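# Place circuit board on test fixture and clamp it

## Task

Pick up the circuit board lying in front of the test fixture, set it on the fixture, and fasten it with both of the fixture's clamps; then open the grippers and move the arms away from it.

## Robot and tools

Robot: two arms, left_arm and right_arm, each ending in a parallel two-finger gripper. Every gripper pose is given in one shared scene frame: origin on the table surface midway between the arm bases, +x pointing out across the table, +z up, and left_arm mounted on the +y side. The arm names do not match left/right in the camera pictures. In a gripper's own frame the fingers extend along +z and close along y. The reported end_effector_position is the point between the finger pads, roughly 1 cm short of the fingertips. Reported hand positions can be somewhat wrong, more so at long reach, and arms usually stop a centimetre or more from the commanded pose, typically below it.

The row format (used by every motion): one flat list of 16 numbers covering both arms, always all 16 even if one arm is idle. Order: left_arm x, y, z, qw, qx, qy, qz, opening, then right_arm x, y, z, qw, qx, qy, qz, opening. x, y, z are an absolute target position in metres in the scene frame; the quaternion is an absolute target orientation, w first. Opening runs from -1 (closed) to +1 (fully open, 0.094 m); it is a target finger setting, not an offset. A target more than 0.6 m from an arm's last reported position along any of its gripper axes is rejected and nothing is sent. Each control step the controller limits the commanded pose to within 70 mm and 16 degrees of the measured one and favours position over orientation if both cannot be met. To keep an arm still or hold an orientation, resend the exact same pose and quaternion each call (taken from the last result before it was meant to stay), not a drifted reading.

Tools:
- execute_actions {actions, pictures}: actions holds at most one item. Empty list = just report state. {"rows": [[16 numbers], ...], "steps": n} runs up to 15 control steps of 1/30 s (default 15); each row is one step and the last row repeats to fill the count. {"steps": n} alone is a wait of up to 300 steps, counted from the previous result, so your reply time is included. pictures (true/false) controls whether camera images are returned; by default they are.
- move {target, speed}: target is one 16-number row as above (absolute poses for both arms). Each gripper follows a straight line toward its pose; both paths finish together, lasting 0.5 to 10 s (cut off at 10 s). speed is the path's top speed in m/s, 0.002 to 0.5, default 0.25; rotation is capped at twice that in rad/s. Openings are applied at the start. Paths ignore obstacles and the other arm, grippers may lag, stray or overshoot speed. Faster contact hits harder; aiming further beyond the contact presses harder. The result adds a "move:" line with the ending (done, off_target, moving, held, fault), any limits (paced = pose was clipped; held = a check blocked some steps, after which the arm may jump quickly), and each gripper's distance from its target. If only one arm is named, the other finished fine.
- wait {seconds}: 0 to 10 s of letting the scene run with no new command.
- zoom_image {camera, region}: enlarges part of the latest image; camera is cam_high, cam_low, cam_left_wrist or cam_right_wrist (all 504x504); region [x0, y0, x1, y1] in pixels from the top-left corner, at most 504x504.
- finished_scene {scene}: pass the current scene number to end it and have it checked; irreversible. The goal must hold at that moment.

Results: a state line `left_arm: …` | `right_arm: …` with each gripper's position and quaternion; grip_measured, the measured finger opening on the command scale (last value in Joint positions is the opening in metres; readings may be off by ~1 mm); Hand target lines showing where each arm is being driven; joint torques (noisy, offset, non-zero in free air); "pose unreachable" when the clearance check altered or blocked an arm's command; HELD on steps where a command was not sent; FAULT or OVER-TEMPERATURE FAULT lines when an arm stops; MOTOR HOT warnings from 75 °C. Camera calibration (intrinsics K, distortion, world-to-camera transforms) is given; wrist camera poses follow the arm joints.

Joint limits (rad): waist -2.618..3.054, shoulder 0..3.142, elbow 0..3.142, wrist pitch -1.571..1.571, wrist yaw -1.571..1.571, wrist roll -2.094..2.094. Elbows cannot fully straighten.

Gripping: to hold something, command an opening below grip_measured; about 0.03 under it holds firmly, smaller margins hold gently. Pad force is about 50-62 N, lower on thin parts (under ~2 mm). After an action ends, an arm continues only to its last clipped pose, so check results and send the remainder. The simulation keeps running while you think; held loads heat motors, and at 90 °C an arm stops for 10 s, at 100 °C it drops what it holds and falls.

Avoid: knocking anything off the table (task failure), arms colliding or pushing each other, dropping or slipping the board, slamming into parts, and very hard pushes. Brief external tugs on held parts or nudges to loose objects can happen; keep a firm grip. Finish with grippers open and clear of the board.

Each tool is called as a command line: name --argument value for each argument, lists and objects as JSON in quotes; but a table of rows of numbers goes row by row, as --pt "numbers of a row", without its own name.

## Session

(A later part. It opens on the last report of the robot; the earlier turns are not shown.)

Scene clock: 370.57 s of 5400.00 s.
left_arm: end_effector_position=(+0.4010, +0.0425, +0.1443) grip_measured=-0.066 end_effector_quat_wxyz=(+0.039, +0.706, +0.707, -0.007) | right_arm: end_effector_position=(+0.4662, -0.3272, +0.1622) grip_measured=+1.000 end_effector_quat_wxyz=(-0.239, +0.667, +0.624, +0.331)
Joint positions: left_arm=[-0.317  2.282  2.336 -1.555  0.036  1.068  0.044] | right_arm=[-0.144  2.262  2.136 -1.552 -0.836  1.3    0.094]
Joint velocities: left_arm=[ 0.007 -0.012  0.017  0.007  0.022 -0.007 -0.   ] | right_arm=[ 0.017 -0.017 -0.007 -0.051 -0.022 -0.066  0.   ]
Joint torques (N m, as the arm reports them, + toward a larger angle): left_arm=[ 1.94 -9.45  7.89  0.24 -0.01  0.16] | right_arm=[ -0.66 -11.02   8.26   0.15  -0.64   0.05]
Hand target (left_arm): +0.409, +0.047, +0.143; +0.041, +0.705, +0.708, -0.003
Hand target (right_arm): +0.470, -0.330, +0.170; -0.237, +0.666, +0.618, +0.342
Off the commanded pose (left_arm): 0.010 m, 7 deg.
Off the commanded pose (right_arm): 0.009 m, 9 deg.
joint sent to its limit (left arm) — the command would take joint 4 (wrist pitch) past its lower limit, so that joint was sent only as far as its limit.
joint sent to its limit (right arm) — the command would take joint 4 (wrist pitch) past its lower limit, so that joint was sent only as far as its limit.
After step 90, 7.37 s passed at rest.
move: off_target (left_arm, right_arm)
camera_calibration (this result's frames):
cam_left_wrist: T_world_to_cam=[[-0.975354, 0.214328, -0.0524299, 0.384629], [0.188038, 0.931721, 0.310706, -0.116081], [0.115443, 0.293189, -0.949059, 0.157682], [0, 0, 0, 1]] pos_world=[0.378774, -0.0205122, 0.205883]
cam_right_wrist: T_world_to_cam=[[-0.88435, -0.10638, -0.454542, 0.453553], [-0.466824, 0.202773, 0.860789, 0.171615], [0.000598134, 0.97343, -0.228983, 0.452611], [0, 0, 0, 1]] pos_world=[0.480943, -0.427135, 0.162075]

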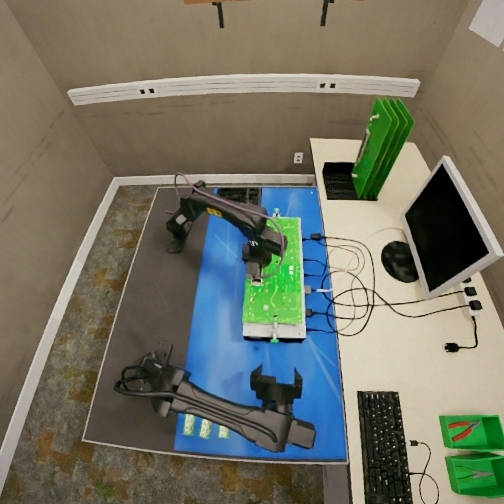

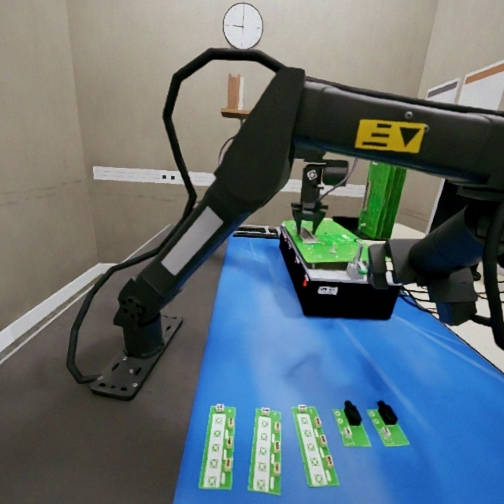

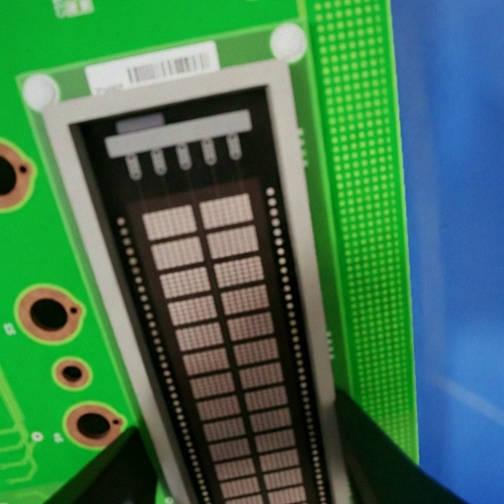

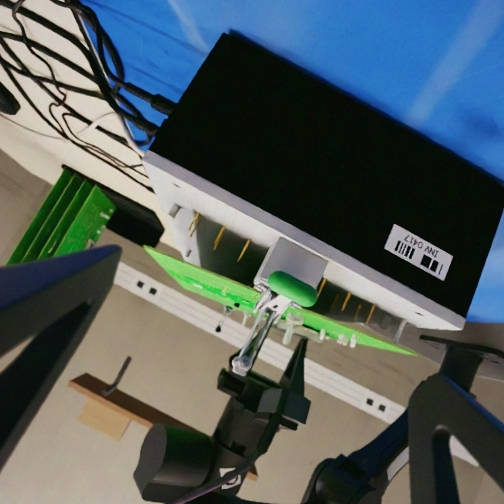

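move --target '[0.401,0.043,0.144,0.039,0.706,0.707,-0.007,0.25,0.47,-0.33,0.17,-0.3,0.64,0.64,0.3,1]' --speed 0.03

zoom_image --camera "cam_right_wrist" --region '[110,150,480,420]'

Scene clock: 383.17 s of 5400.00 s.
left_arm: end_effector_position=(+0.4014, +0.0423, +0.1443) grip_measured=+0.248 end_effector_quat_wxyz=(+0.040, +0.706, +0.707, -0.007) | right_arm: end_effector_position=(+0.4662, -0.3272, +0.1622) grip_measured=+1.000 end_effector_quat_wxyz=(-0.239, +0.667, +0.624, +0.331)
Joint positions: left_arm=[-0.317  2.282  2.336 -1.553  0.035  1.068  0.059] | right_arm=[-0.144  2.262  2.136 -1.552 -0.836  1.3    0.094]
Joint velocities: left_arm=[ 0.002 -0.002 -0.002  0.037 -0.037  0.007  0.001] | right_arm=[ 0.007  0.002  0.002  0.022  0.022 -0.022  0.   ]
Joint torques (N m, as the arm reports them, + toward a larger angle): left_arm=[ -0.06 -11.16   5.6    0.27   0.02  -0.03] | right_arm=[ -0.64 -11.03   8.25   0.15  -0.63   0.05]
Hand target (left_arm): +0.401, +0.043, +0.144; +0.039, +0.706, +0.707, -0.007
Hand target (right_arm): +0.470, -0.330, +0.170; -0.237, +0.667, +0.618, +0.342
Off the commanded pose (left_arm): 0.001 m, 0 deg.
Off the commanded pose (right_arm): 0.009 m, 9 deg.
joint sent to its limit (right arm) — the command would take joint 4 (wrist pitch) past its lower limit, so that joint was sent only as far as its limit.
After step 90, 6.87 s passed at rest.
move: off_target (right_arm)
camera_calibration (this result's frames):
cam_left_wrist: T_world_to_cam=[[-0.97526, 0.214271, -0.0543648, 0.385348], [0.187436, 0.931906, 0.310514, -0.115758], [0.117197, 0.292642, -0.949013, 0.157022], [0, 0, 0, 1]] pos_world=[0.379109, -0.0206441, 0.20591]
cam_right_wrist: T_world_to_cam=[[-0.88435, -0.10638, -0.454542, 0.453553], [-0.466824, 0.202773, 0.860789, 0.171615], [0.000598134, 0.97343, -0.228983, 0.452611], [0, 0, 0, 1]] pos_world=[0.480943, -0.427135, 0.162075]

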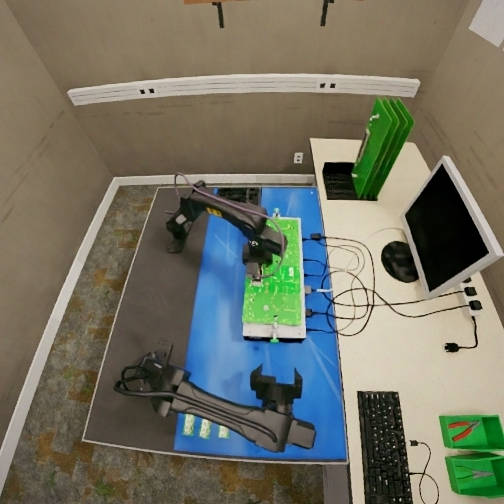

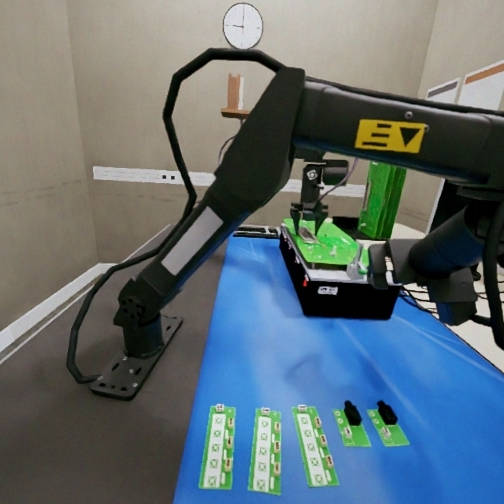

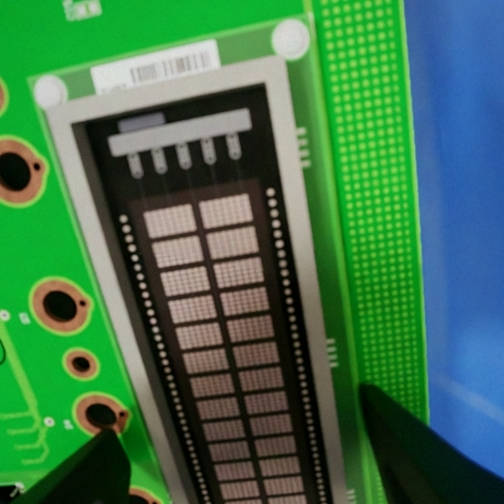

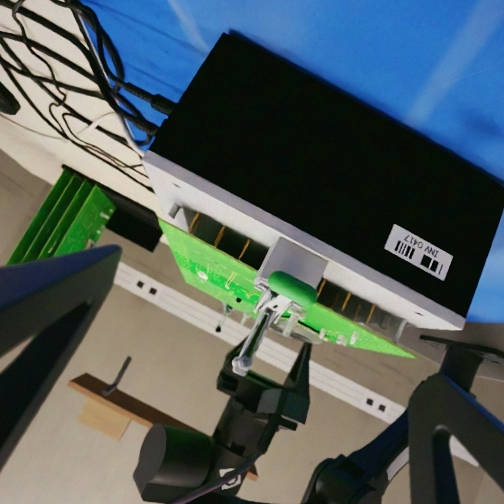

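Region (110, 150, 480, 420) of cam_right_wrist's 504x504 image, scaled by 1.362, with more detail than that image has; it fills the top 368 rows of this view, and the rest is white.

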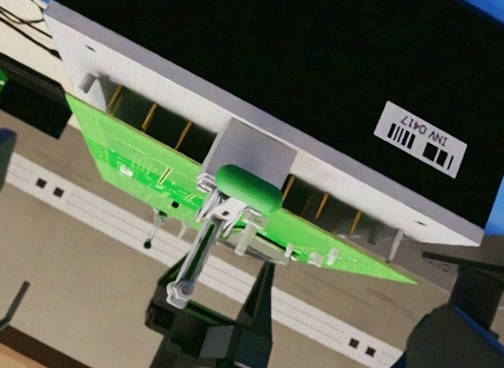

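move --target '[0.401,0.06,0.17,0.08,0.703,0.703,-0.08,0.3,0.36,-0.27,0.26,-0.1,0.7,0.7,0.1,1]' --speed 0.1

zoom_image --camera "cam_high" --region '[220,190,340,370]'

Scene clock: 394.90 s of 5400.00 s.
left_arm: end_effector_position=(+0.4049, +0.0580, +0.1635) grip_measured=+0.298 end_effector_quat_wxyz=(+0.083, +0.701, +0.704, -0.071) | right_arm: end_effector_position=(+0.3710, -0.2693, +0.2633) grip_measured=+1.000 end_effector_quat_wxyz=(-0.031, +0.705, +0.682, +0.194)
Joint positions: left_arm=[-0.22   2.232  2.315 -1.553  0.194  1.154  0.061] | right_arm=[ 0.179  1.728  1.968 -1.554 -0.305  1.676  0.094]
Joint velocities: left_arm=[ 0.007 -0.007  0.007 -0.022 -0.022 -0.066  0.   ] | right_arm=[-0.027  0.002 -0.002 -0.066 -0.007  0.066  0.   ]
Joint torques (N m, as the arm reports them, + toward a larger angle): left_arm=[  0.71 -12.16   4.86   0.33   0.31   0.05] | right_arm=[ 0.38 -8.38  4.31  0.81 -0.12  0.11]
Hand target (left_arm): +0.401, +0.060, +0.170; +0.087, +0.702, +0.703, -0.077
Hand target (right_arm): +0.363, -0.269, +0.262; -0.031, +0.708, +0.681, +0.185
Off the commanded pose (left_arm): 0.008 m, 1 deg.
Off the commanded pose (right_arm): 0.012 m, 14 deg.
joint sent to its limit (left arm) — the command would take joint 4 (wrist pitch) past its lower limit, so that joint was sent only as far as its limit.
joint sent to its limit (right arm) — the command would take joint 4 (wrist pitch) past its lower limit, so that joint was sent only as far as its limit.
After step 90, 5.47 s passed at rest.
move: off_target (right_arm)
camera_calibration (this result's frames):
cam_left_wrist: T_world_to_cam=[[-0.976593, 0.207527, -0.0565644, 0.387719], [0.196306, 0.967399, 0.160007, -0.11804], [0.0879262, 0.145158, -0.985494, 0.196559], [0, 0, 0, 1]] pos_world=[0.384533, 0.00519763, 0.234526]
cam_right_wrist: T_world_to_cam=[[-0.857242, -0.296853, -0.420731, 0.351244], [-0.509439, 0.607788, 0.609151, 0.219594], [0.0748871, 0.736527, -0.67225, 0.444875], [0, 0, 0, 1]] pos_world=[0.379656, -0.356861, 0.313081]

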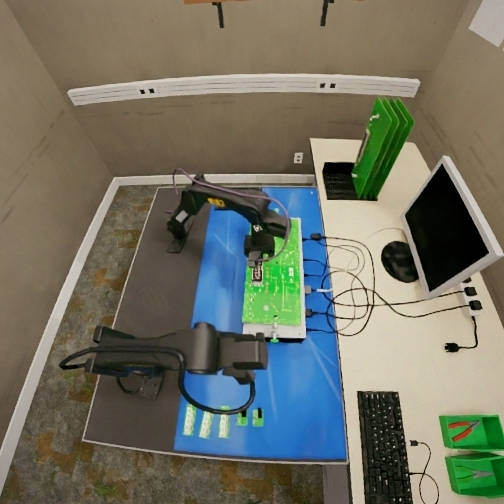

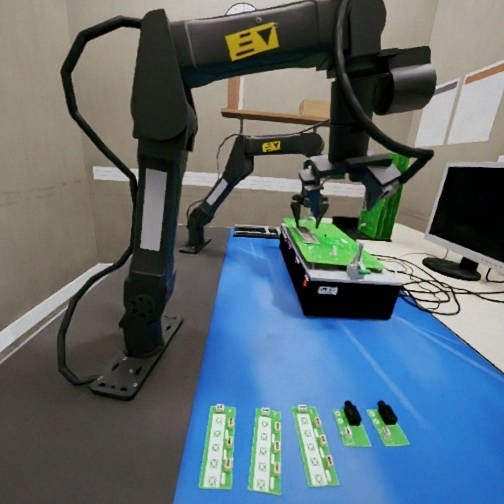

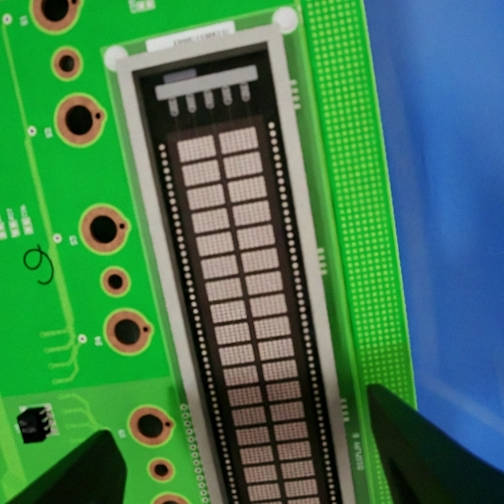

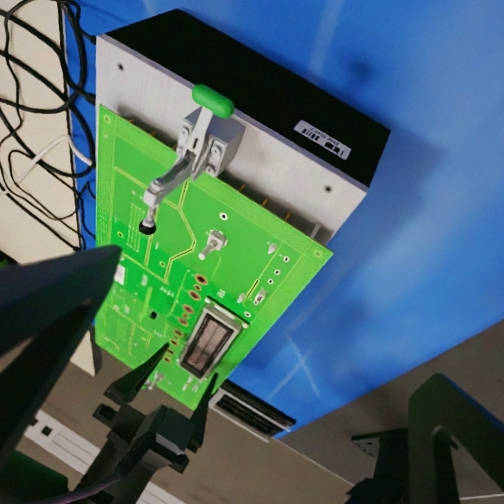

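Region (220, 190, 340, 370) of cam_high's 504x504 image, scaled by 2.800, with more detail than that image has.

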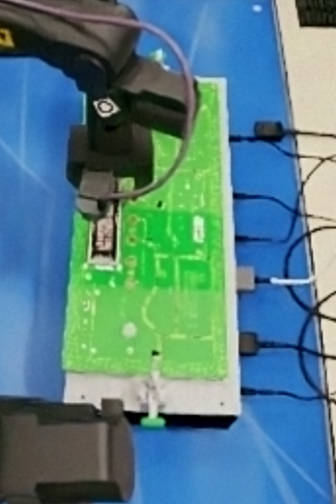

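zoom_image --camera "cam_right_wrist" --region '[80,60,360,300]'

Region (80, 60, 360, 300) of cam_right_wrist's 504x504 image, scaled by 1.800, with more detail than that image has; it fills the top 432 rows of this view, and the rest is white.

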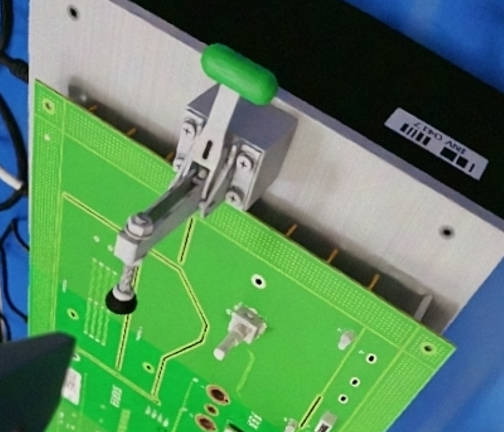

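move --target '[0.401,0.05,0.15,0.08,0.703,0.703,-0.08,0.3,0.36,-0.27,0.26,-0.1,0.7,0.7,0.1,1]' --speed 0.04

move --target '[0.401,0.05,0.135,0.08,0.703,0.703,-0.08,0.3,0.36,-0.27,0.26,-0.1,0.7,0.7,0.1,1]' --speed 0.02

Scene clock: 411.40 s of 5400.00 s.
left_arm: end_effector_position=(+0.4059, +0.0550, +0.1491) grip_measured=+0.298 end_effector_quat_wxyz=(+0.079, +0.702, +0.704, -0.073) | right_arm: end_effector_position=(+0.3686, -0.2699, +0.2574) grip_measured=+1.000 end_effector_quat_wxyz=(-0.037, +0.708, +0.681, +0.186)
Joint positions: left_arm=[-0.225  2.232  2.257 -1.503  0.194  1.152  0.061] | right_arm=[ 0.179  1.728  1.947 -1.554 -0.302  1.678  0.094]
Joint velocities: left_arm=[ 0.007 -0.002  0.002  0.022  0.066 -0.007 -0.001] | right_arm=[-0.007  0.012  0.002 -0.007 -0.022  0.022  0.   ]
Joint torques (N m, as the arm reports them, + toward a larger angle): left_arm=[ -0.94 -11.55   4.87   0.36   0.28  -0.14] | right_arm=[ 0.23 -9.07  4.52  0.78 -0.07 -0.01]
Hand target (left_arm): +0.401, +0.050, +0.150; +0.080, +0.703, +0.702, -0.080
Hand target (right_arm): +0.360, -0.270, +0.259; -0.034, +0.706, +0.684, +0.182
Off the commanded pose (left_arm): 0.007 m, 1 deg.
Off the commanded pose (right_arm): 0.009 m, 12 deg.
joint sent to its limit (right arm) — the command would take joint 4 (wrist pitch) past its lower limit, so that joint was sent only as far as its limit.
After step 90, 10.30 s passed at rest.
move: off_target (right_arm)
camera_calibration (this result's frames):
cam_left_wrist: T_world_to_cam=[[-0.976369, 0.210758, -0.047799, 0.386918], [0.200723, 0.966355, 0.160834, -0.114913], [0.080088, 0.147439, -0.985823, 0.185867], [0, 0, 0, 1]] pos_world=[0.385955, 0.00209631, 0.220208]
cam_right_wrist: T_world_to_cam=[[-0.866479, -0.296278, -0.401789, 0.345197], [-0.495316, 0.610618, 0.617906, 0.215636], [0.0622671, 0.734415, -0.675838, 0.446437], [0, 0, 0, 1]] pos_world=[0.378115, -0.357267, 0.307173]

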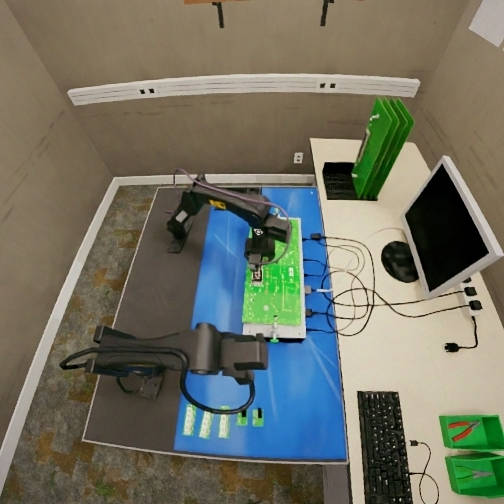

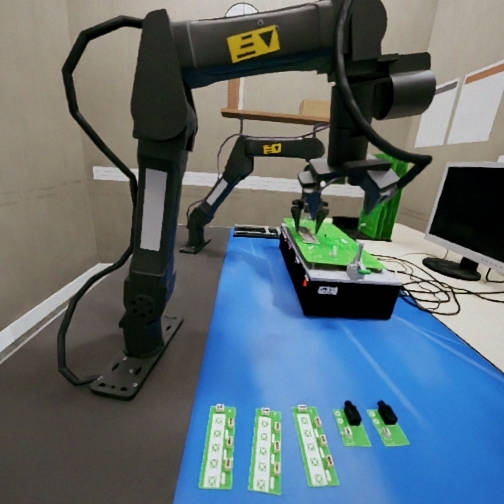

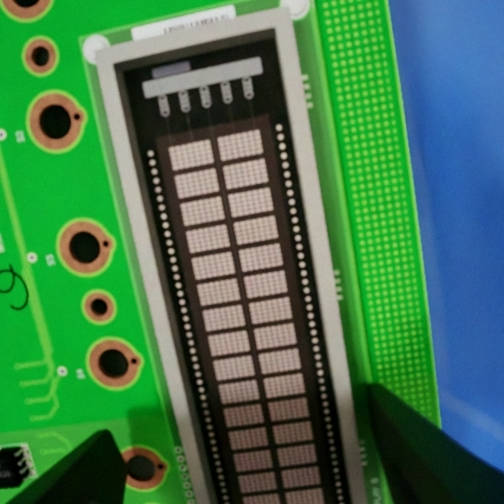

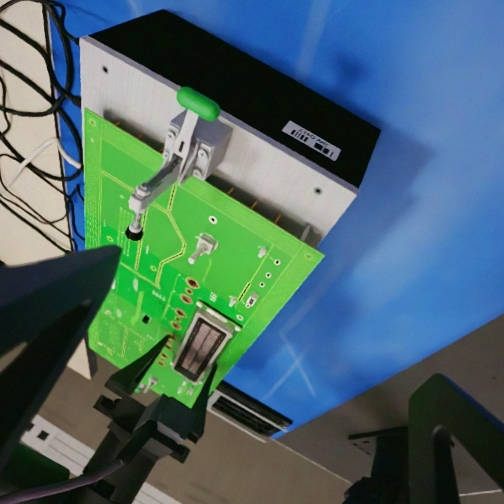

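Scene clock: 417.07 s of 5400.00 s.
left_arm: end_effector_position=(+0.4075, +0.0542, +0.1444) grip_measured=+0.298 end_effector_quat_wxyz=(+0.090, +0.703, +0.702, -0.069) | right_arm: end_effector_position=(+0.3686, -0.2699, +0.2574) grip_measured=+1.000 end_effector_quat_wxyz=(-0.037, +0.708, +0.681, +0.186)
Joint positions: left_arm=[-0.225  2.199  2.181 -1.434  0.195  1.152  0.061] | right_arm=[ 0.179  1.728  1.947 -1.554 -0.302  1.678  0.094]
Joint velocities: left_arm=[-0.002 -0.007  0.002  0.007  0.022 -0.022 -0.001] | right_arm=[ 0.002 -0.002 -0.007 -0.037 -0.022 -0.037  0.   ]
Joint torques (N m, as the arm reports them, + toward a larger angle): left_arm=[ -1.04 -10.68   3.8    0.45   0.26  -0.1 ] | right_arm=[ 0.23 -9.05  4.55  0.78 -0.08 -0.01]
Hand target (left_arm): +0.401, +0.050, +0.135; +0.080, +0.703, +0.703, -0.080
Hand target (right_arm): +0.360, -0.270, +0.259; -0.035, +0.706, +0.684, +0.182
Off the commanded pose (left_arm): 0.012 m, 2 deg.
Off the commanded pose (right_arm): 0.009 m, 12 deg.
joint sent to its limit (right arm) — the command would take joint 4 (wrist pitch) past its lower limit, so that joint was sent only as far as its limit.
move: off_target (left_arm, right_arm)
camera_calibration (this result's frames):
cam_left_wrist: T_world_to_cam=[[-0.974982, 0.210196, -0.0723082, 0.391475], [0.197197, 0.968025, 0.155053, -0.111486], [0.102588, 0.136915, -0.985256, 0.172573], [0, 0, 0, 1]] pos_world=[0.385962, 0.00200652, 0.215621]
cam_right_wrist: T_world_to_cam=[[-0.866479, -0.296278, -0.401789, 0.345197], [-0.495316, 0.610618, 0.617906, 0.215636], [0.0622671, 0.734415, -0.675838, 0.446437], [0, 0, 0, 1]] pos_world=[0.378115, -0.357267, 0.307173]

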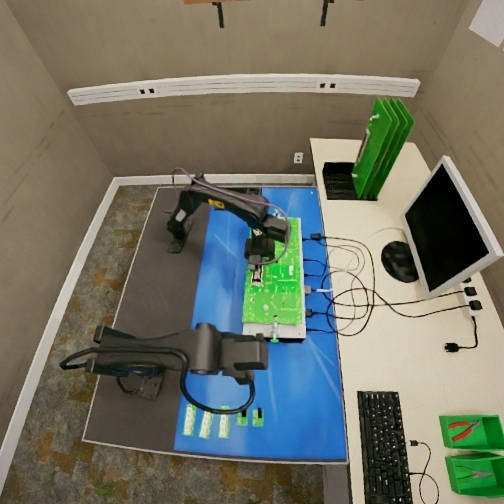

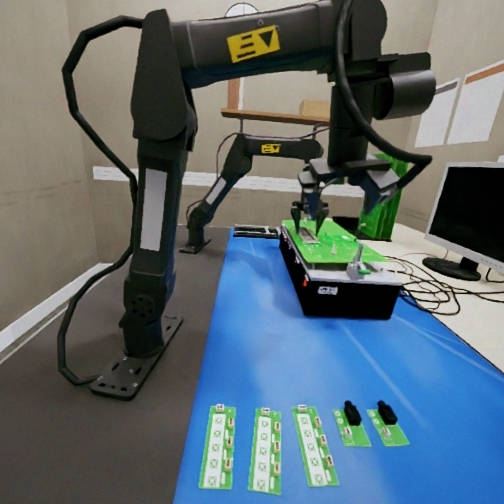

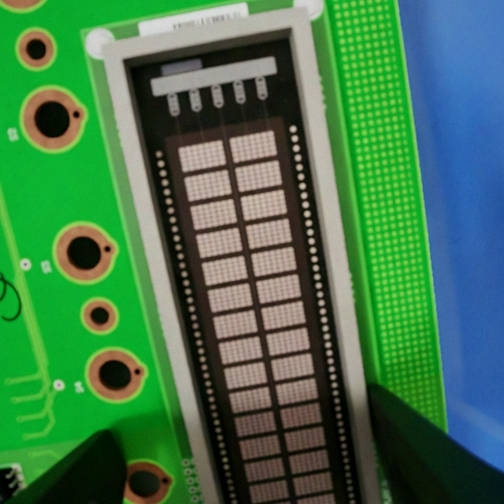

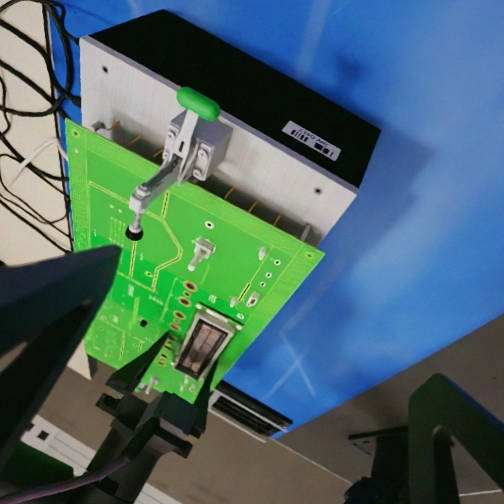

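move --target '[0.404,0.052,0.14,0.08,0.703,0.703,-0.08,-0.2,0.36,-0.27,0.26,-0.1,0.7,0.7,0.1,1]' --speed 0.02

move --target '[0.404,0.052,0.158,0.08,0.703,0.703,-0.08,-0.2,0.36,-0.27,0.26,-0.1,0.7,0.7,0.1,1]' --speed 0.02

move --target '[0.41,0.04,0.156,0.08,0.703,0.703,-0.08,-0.2,0.36,-0.27,0.26,-0.1,0.7,0.7,0.1,1]' --speed 0.02

zoom_image --camera "cam_right_wrist" --region '[50,70,350,310]'

Scene clock: 430.47 s of 5400.00 s.
left_arm: end_effector_position=(+0.4042, +0.0540, +0.1444) grip_measured=-0.070 end_effector_quat_wxyz=(+0.086, +0.703, +0.702, -0.075) | right_arm: end_effector_position=(+0.3686, -0.2699, +0.2574) grip_measured=+1.000 end_effector_quat_wxyz=(-0.037, +0.708, +0.681, +0.186)
Joint positions: left_arm=[-0.226  2.199  2.181 -1.446  0.202  1.153  0.044] | right_arm=[ 0.179  1.728  1.947 -1.554 -0.302  1.678  0.094]
Joint velocities: left_arm=[-0.012 -0.007 -0.012  0.022 -0.125 -0.022  0.   ] | right_arm=[-0.022 -0.002 -0.007 -0.037  0.066 -0.022  0.   ]
Joint torques (N m, as the arm reports them, + toward a larger angle): left_arm=[ 0.03 -9.38  7.14  0.25  0.25 -0.04] | right_arm=[ 0.23 -9.05  4.54  0.78 -0.08 -0.01]
Hand target (left_arm): +0.404, +0.052, +0.140; +0.080, +0.703, +0.703, -0.080
Hand target (right_arm): +0.360, -0.270, +0.259; -0.035, +0.706, +0.684, +0.182
Off the commanded pose (left_arm): 0.005 m, 1 deg.
Off the commanded pose (right_arm): 0.009 m, 12 deg.
joint sent to its limit (right arm) — the command would take joint 4 (wrist pitch) past its lower limit, so that joint was sent only as far as its limit.
After step 90, 4.73 s passed at rest.
move: off_target (right_arm)
camera_calibration (this result's frames):
cam_left_wrist: T_world_to_cam=[[-0.975488, 0.211961, -0.0591228, 0.386415], [0.201156, 0.967862, 0.150929, -0.11159], [0.0892138, 0.135337, -0.986775, 0.178568], [0, 0, 0, 1]] pos_world=[0.383459, 0.00193227, 0.215894]
cam_right_wrist: T_world_to_cam=[[-0.866479, -0.296278, -0.401789, 0.345197], [-0.495316, 0.610618, 0.617906, 0.215636], [0.0622671, 0.734415, -0.675838, 0.446437], [0, 0, 0, 1]] pos_world=[0.378115, -0.357267, 0.307173]

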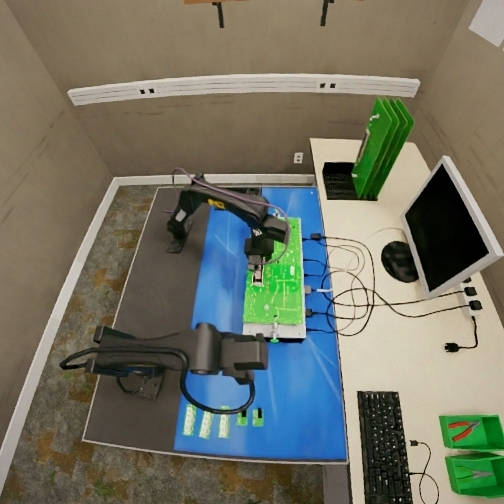

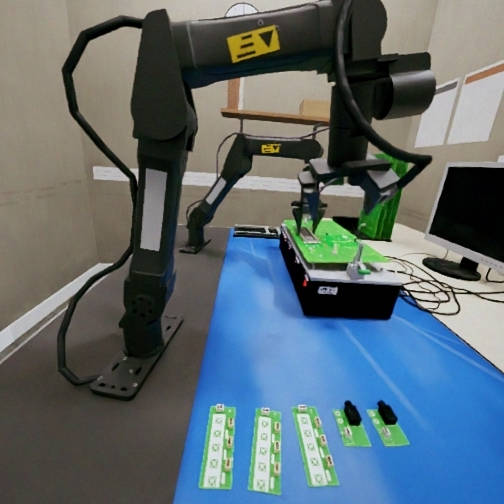

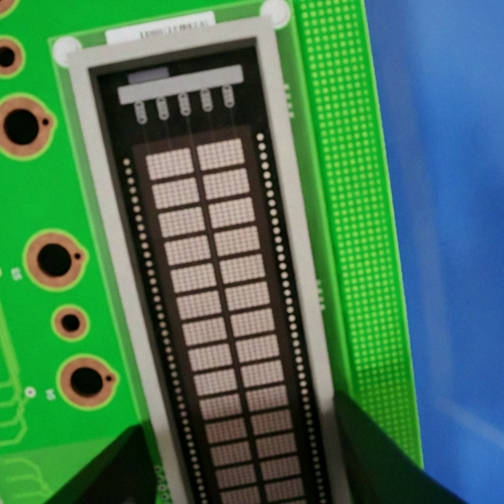

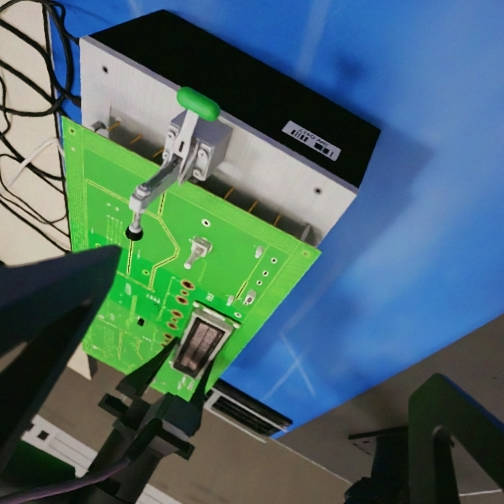

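Scene clock: 436.13 s of 5400.00 s.
left_arm: end_effector_position=(+0.4026, +0.0543, +0.1482) grip_measured=-0.070 end_effector_quat_wxyz=(+0.070, +0.702, +0.704, -0.082) | right_arm: end_effector_position=(+0.3686, -0.2699, +0.2574) grip_measured=+1.000 end_effector_quat_wxyz=(-0.037, +0.708, +0.681, +0.186)
Joint positions: left_arm=[-0.226  2.246  2.278 -1.53   0.204  1.153  0.044] | right_arm=[ 0.179  1.728  1.947 -1.554 -0.302  1.678  0.094]
Joint velocities: left_arm=[-0.017  0.002  0.027  0.007 -0.007  0.007 -0.001] | right_arm=[-0.022 -0.007  0.002 -0.066 -0.037 -0.066  0.   ]
Joint torques (N m, as the arm reports them, + toward a larger angle): left_arm=[ -0.02 -10.88   8.71   0.14   0.25  -0.05] | right_arm=[ 0.23 -9.04  4.54  0.78 -0.08 -0.01]
Hand target (left_arm): +0.404, +0.052, +0.158; +0.080, +0.703, +0.703, -0.080
Hand target (right_arm): +0.360, -0.270, +0.259; -0.035, +0.706, +0.684, +0.182
Off the commanded pose (left_arm): 0.010 m, 1 deg.
Off the commanded pose (right_arm): 0.009 m, 12 deg.
joint sent to its limit (right arm) — the command would take joint 4 (wrist pitch) past its lower limit, so that joint was sent only as far as its limit.
move: off_target (right_arm)
camera_calibration (this result's frames):
cam_left_wrist: T_world_to_cam=[[-0.97673, 0.212991, -0.0251802, 0.38051], [0.206617, 0.965929, 0.155856, -0.114979], [0.0575181, 0.147026, -0.987459, 0.194722], [0, 0, 0, 1]] pos_world=[0.384213, 0.00138755, 0.219781]
cam_right_wrist: T_world_to_cam=[[-0.866479, -0.296278, -0.401789, 0.345197], [-0.495316, 0.610618, 0.617906, 0.215636], [0.0622671, 0.734415, -0.675838, 0.446437], [0, 0, 0, 1]] pos_world=[0.378115, -0.357267, 0.307173]

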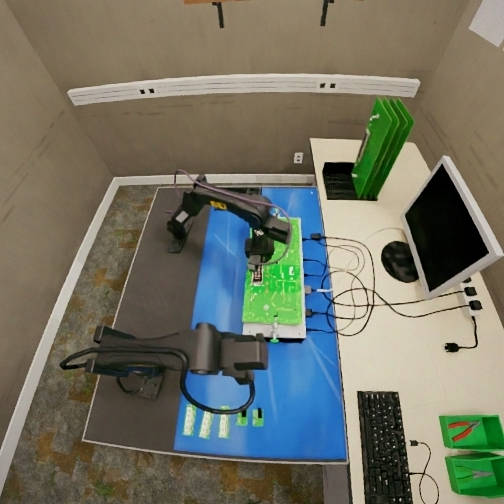

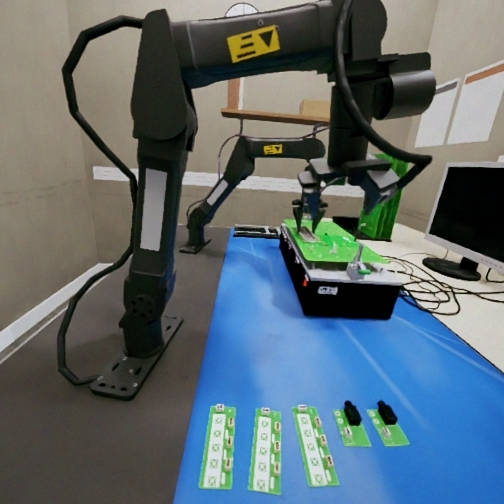

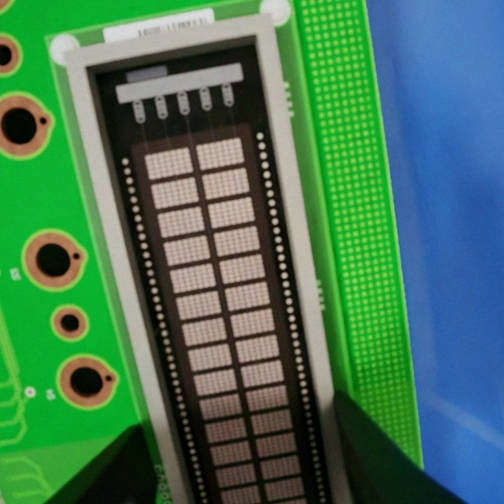

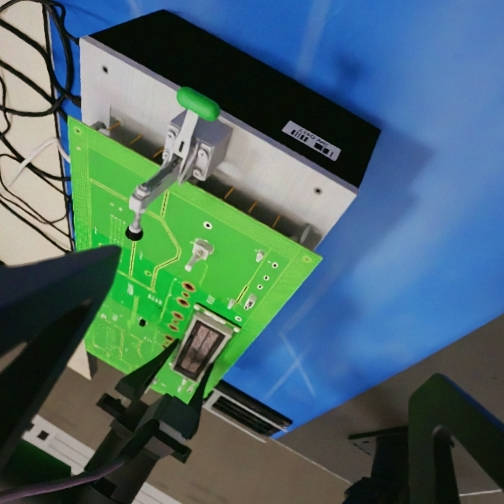

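Scene clock: 441.80 s of 5400.00 s.
left_arm: end_effector_position=(+0.4063, +0.0473, +0.1446) grip_measured=-0.070 end_effector_quat_wxyz=(+0.065, +0.700, +0.706, -0.081) | right_arm: end_effector_position=(+0.3686, -0.2699, +0.2574) grip_measured=+1.000 end_effector_quat_wxyz=(-0.037, +0.708, +0.681, +0.186)
Joint positions: left_arm=[-0.239  2.292  2.343 -1.555  0.199  1.135  0.044] | right_arm=[ 0.179  1.728  1.947 -1.554 -0.302  1.678  0.094]
Joint velocities: left_arm=[-0.022  0.002 -0.017 -0.007  0.051 -0.066  0.001] | right_arm=[ 0.022 -0.002 -0.012 -0.022 -0.007 -0.007  0.   ]
Joint torques (N m, as the arm reports them, + toward a larger angle): left_arm=[ -0.83 -10.91   8.69   0.31   0.23  -0.1 ] | right_arm=[ 0.23 -9.04  4.54  0.78 -0.08 -0.01]
Hand target (left_arm): +0.410, +0.040, +0.156; +0.085, +0.702, +0.703, -0.078
Hand target (right_arm): +0.360, -0.270, +0.259; -0.035, +0.706, +0.684, +0.182
Off the commanded pose (left_arm): 0.014 m, 2 deg.
Off the commanded pose (right_arm): 0.009 m, 12 deg.
joint sent to its limit (left arm) — the command would take joint 4 (wrist pitch) past its lower limit, so that joint was sent only as far as its limit.
joint sent to its limit (right arm) — the command would take joint 4 (wrist pitch) past its lower limit, so that joint was sent only as far as its limit.
move: off_target (left_arm, right_arm)
camera_calibration (this result's frames):
cam_left_wrist: T_world_to_cam=[[-0.977911, 0.208336, -0.016893, 0.385015], [0.20295, 0.965744, 0.161709, -0.107802], [0.050004, 0.154708, -0.986694, 0.194567], [0, 0, 0, 1]] pos_world=[0.38866, -0.00620449, 0.215914]
cam_right_wrist: T_world_to_cam=[[-0.866479, -0.296278, -0.401789, 0.345197], [-0.495316, 0.610618, 0.617906, 0.215636], [0.0622671, 0.734415, -0.675838, 0.446437], [0, 0, 0, 1]] pos_world=[0.378115, -0.357267, 0.307173]

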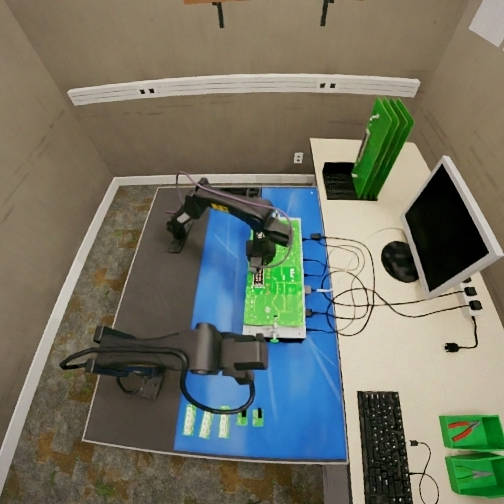

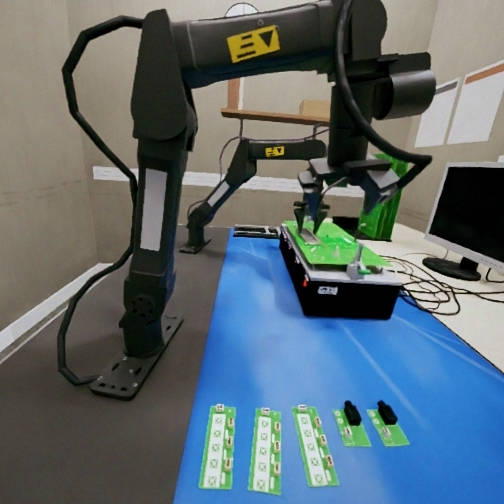

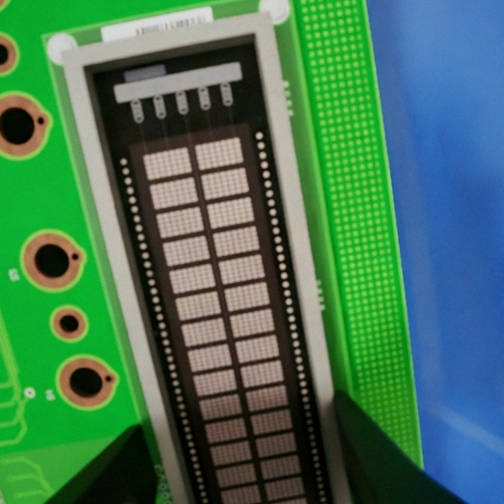

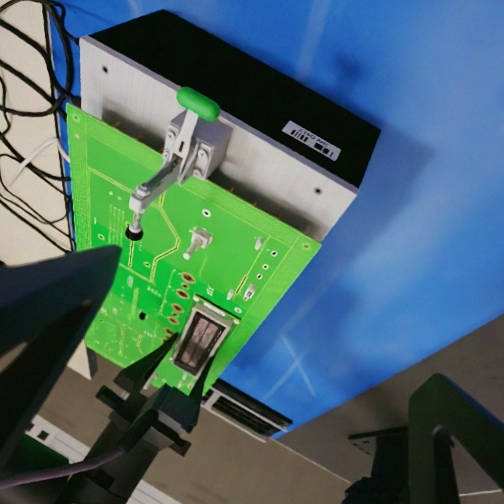

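Region (50, 70, 350, 310) of cam_right_wrist's 504x504 image, scaled by 1.680, with more detail than that image has; it fills the top 403 rows of this view, and the rest is white.

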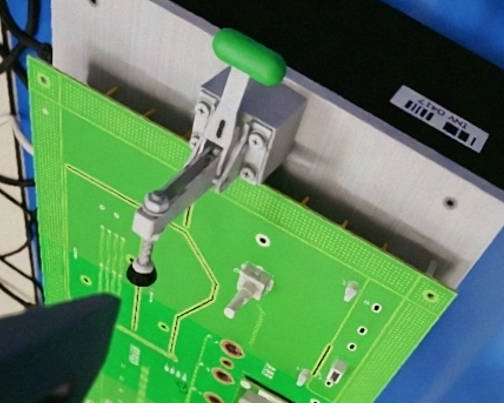

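move --target '[0.41,0.04,0.156,0.08,0.703,0.703,-0.08,-0.2,0.45,-0.33,0.15,-0.3,0.64,0.64,0.3,1]' --speed 0.15

zoom_image --camera "cam_right_wrist" --region '[110,150,480,420]'

Scene clock: 457.40 s of 5400.00 s.
left_arm: end_effector_position=(+0.4063, +0.0473, +0.1446) grip_measured=-0.070 end_effector_quat_wxyz=(+0.065, +0.700, +0.706, -0.081) | right_arm: end_effector_position=(+0.4399, -0.3285, +0.1379) grip_measured=+1.000 end_effector_quat_wxyz=(-0.267, +0.665, +0.627, +0.305)
Joint positions: left_arm=[-0.239  2.292  2.343 -1.555  0.199  1.135  0.044] | right_arm=[-0.159  2.236  1.994 -1.554 -0.812  1.227  0.094]
Joint velocities: left_arm=[ 0.007 -0.007 -0.007 -0.022  0.007  0.007  0.   ] | right_arm=[-0.007 -0.002  0.012 -0.007 -0.051  0.051  0.   ]
Joint torques (N m, as the arm reports them, + toward a larger angle): left_arm=[ -0.86 -11.15   8.77   0.22   0.21  -0.07] | right_arm=[ -0.55 -10.99   8.78  -0.02  -0.61  -0.1 ]
Hand target (left_arm): +0.410, +0.040, +0.156; +0.085, +0.702, +0.703, -0.078
Hand target (right_arm): +0.446, -0.330, +0.147; -0.259, +0.659, +0.629, +0.321
Off the commanded pose (left_arm): 0.014 m, 2 deg.
Off the commanded pose (right_arm): 0.016 m, 5 deg.
joint sent to its limit (left arm) — the command would take joint 4 (wrist pitch) past its lower limit, so that joint was sent only as far as its limit.
joint sent to its limit (right arm) — the command would take joint 4 (wrist pitch) past its lower limit, so that joint was sent only as far as its limit.
After step 90, 10.17 s passed at rest.
move: off_target (left_arm, right_arm)
camera_calibration (this result's frames):
cam_left_wrist: T_world_to_cam=[[-0.977911, 0.208336, -0.016893, 0.385015], [0.20295, 0.965744, 0.161709, -0.107802], [0.050004, 0.154708, -0.986694, 0.194567], [0, 0, 0, 1]] pos_world=[0.38866, -0.00620449, 0.215914]
cam_right_wrist: T_world_to_cam=[[-0.908104, -0.138773, -0.39508, 0.410747], [-0.415537, 0.182105, 0.89116, 0.147086], [-0.0517229, 0.973437, -0.223035, 0.470515], [0, 0, 0, 1]] pos_world=[0.458458, -0.427802, 0.136142]

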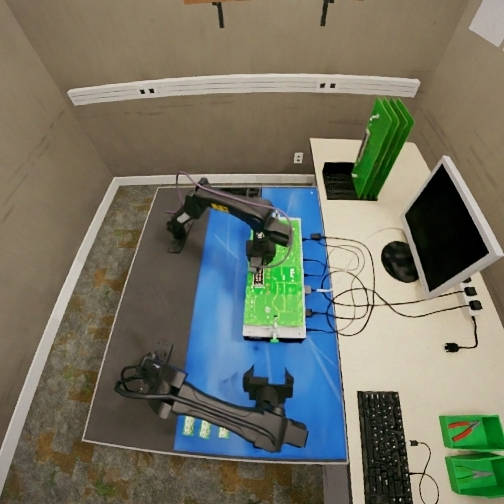

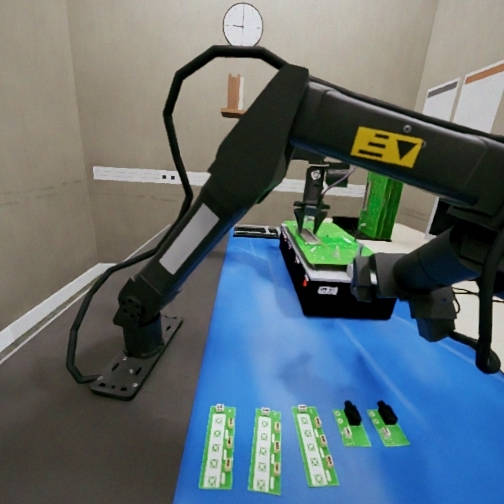

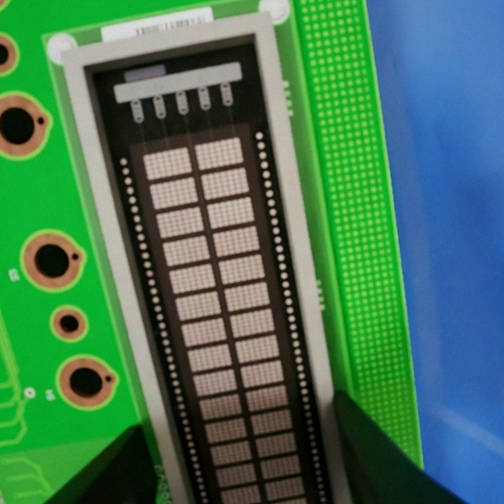

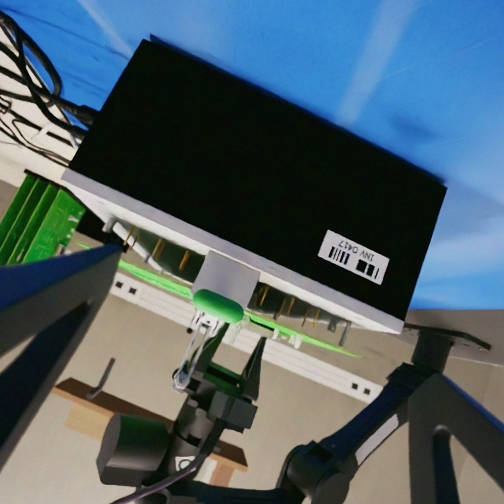

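Region (110, 150, 480, 420) of cam_right_wrist's 504x504 image, scaled by 1.362, with more detail than that image has; it fills the top 368 rows of this view, and the rest is white.

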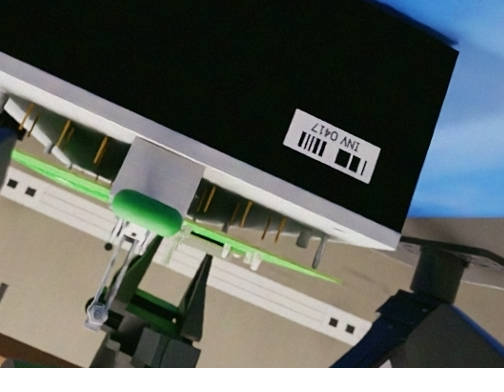

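move --target '[0.41,0.04,0.135,0.08,0.703,0.703,-0.08,-0.2,0.33,-0.30,0.24,-0.1,0.7,0.7,0.1,1]' --speed 0.05

zoom_image --camera "cam_high" --region '[230,200,330,350]'

Scene clock: 469.07 s of 5400.00 s.
left_arm: end_effector_position=(+0.4051, +0.0477, +0.1393) grip_measured=-0.070 end_effector_quat_wxyz=(+0.065, +0.700, +0.706, -0.082) | right_arm: end_effector_position=(+0.3413, -0.3005, +0.2428) grip_measured=+1.000 end_effector_quat_wxyz=(-0.040, +0.707, +0.686, +0.168)
Joint positions: left_arm=[-0.239  2.275  2.29  -1.52   0.199  1.135  0.044] | right_arm=[ 0.084  1.637  1.794 -1.554 -0.302  1.565  0.094]
Joint velocities: left_arm=[ 0.002  0.002 -0.012 -0.022 -0.022  0.051 -0.001] | right_arm=[-0.012 -0.007 -0.017 -0.051  0.007 -0.037  0.   ]
Joint torques (N m, as the arm reports them, + toward a larger angle): left_arm=[ -0.73 -11.03   4.29   0.68   0.17  -0.05] | right_arm=[ 0.48 -7.84  4.49  0.67 -0.08  0.12]
Hand target (left_arm): +0.410, +0.040, +0.135; +0.079, +0.703, +0.703, -0.080
Hand target (right_arm): +0.333, -0.300, +0.242; -0.040, +0.709, +0.686, +0.160
Off the commanded pose (left_arm): 0.010 m, 2 deg.
Off the commanded pose (right_arm): 0.012 m, 11 deg.
joint sent to its limit (right arm) — the command would take joint 4 (wrist pitch) past its lower limit, so that joint was sent only as far as its limit.
After step 90, 2.83 s passed at rest.
move: off_target (right_arm)
camera_calibration (this result's frames):
cam_left_wrist: T_world_to_cam=[[-0.977912, 0.208376, -0.0163605, 0.38361], [0.203105, 0.965821, 0.161054, -0.107038], [0.0493612, 0.154174, -0.98681, 0.189559], [0, 0, 0, 1]] pos_world=[0.38752, -0.0057806, 0.210573]
cam_right_wrist: T_world_to_cam=[[-0.873984, -0.314517, -0.370448, 0.296107], [-0.484714, 0.618661, 0.618312, 0.228569], [0.0347121, 0.719956, -0.693151, 0.47003], [0, 0, 0, 1]] pos_world=[0.353268, -0.386677, 0.294167]

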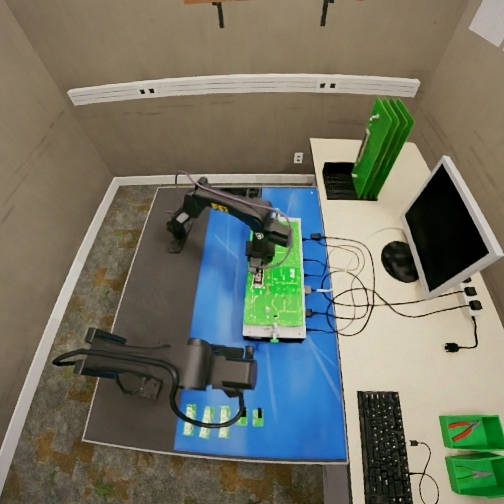

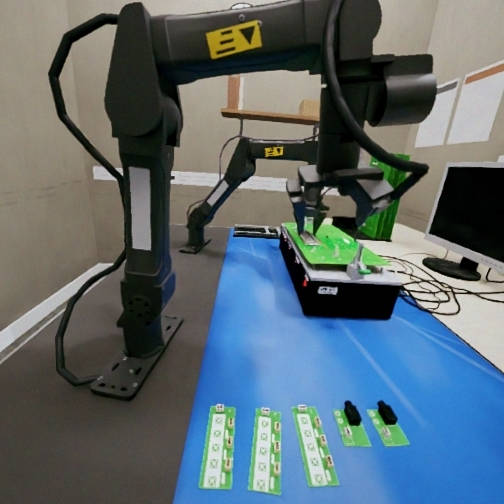

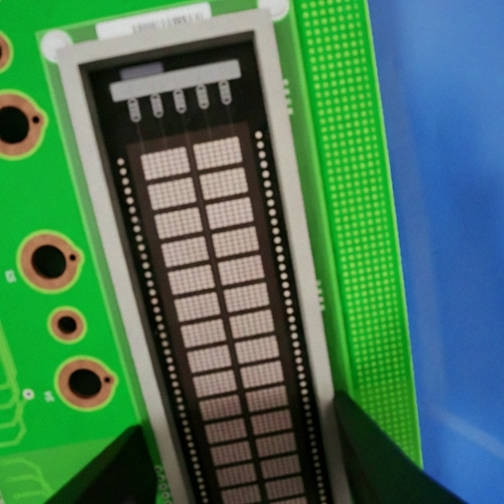

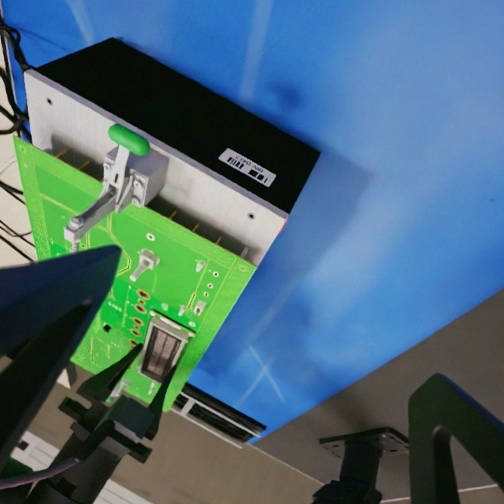

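Region (230, 200, 330, 350) of cam_high's 504x504 image, scaled by 3.360, with more detail than that image has.

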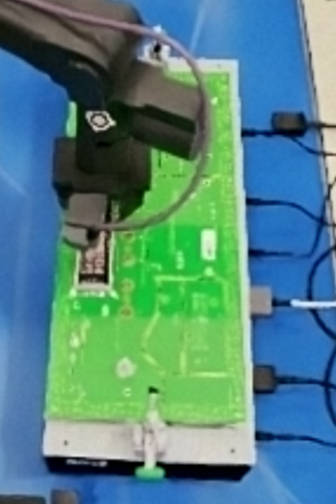

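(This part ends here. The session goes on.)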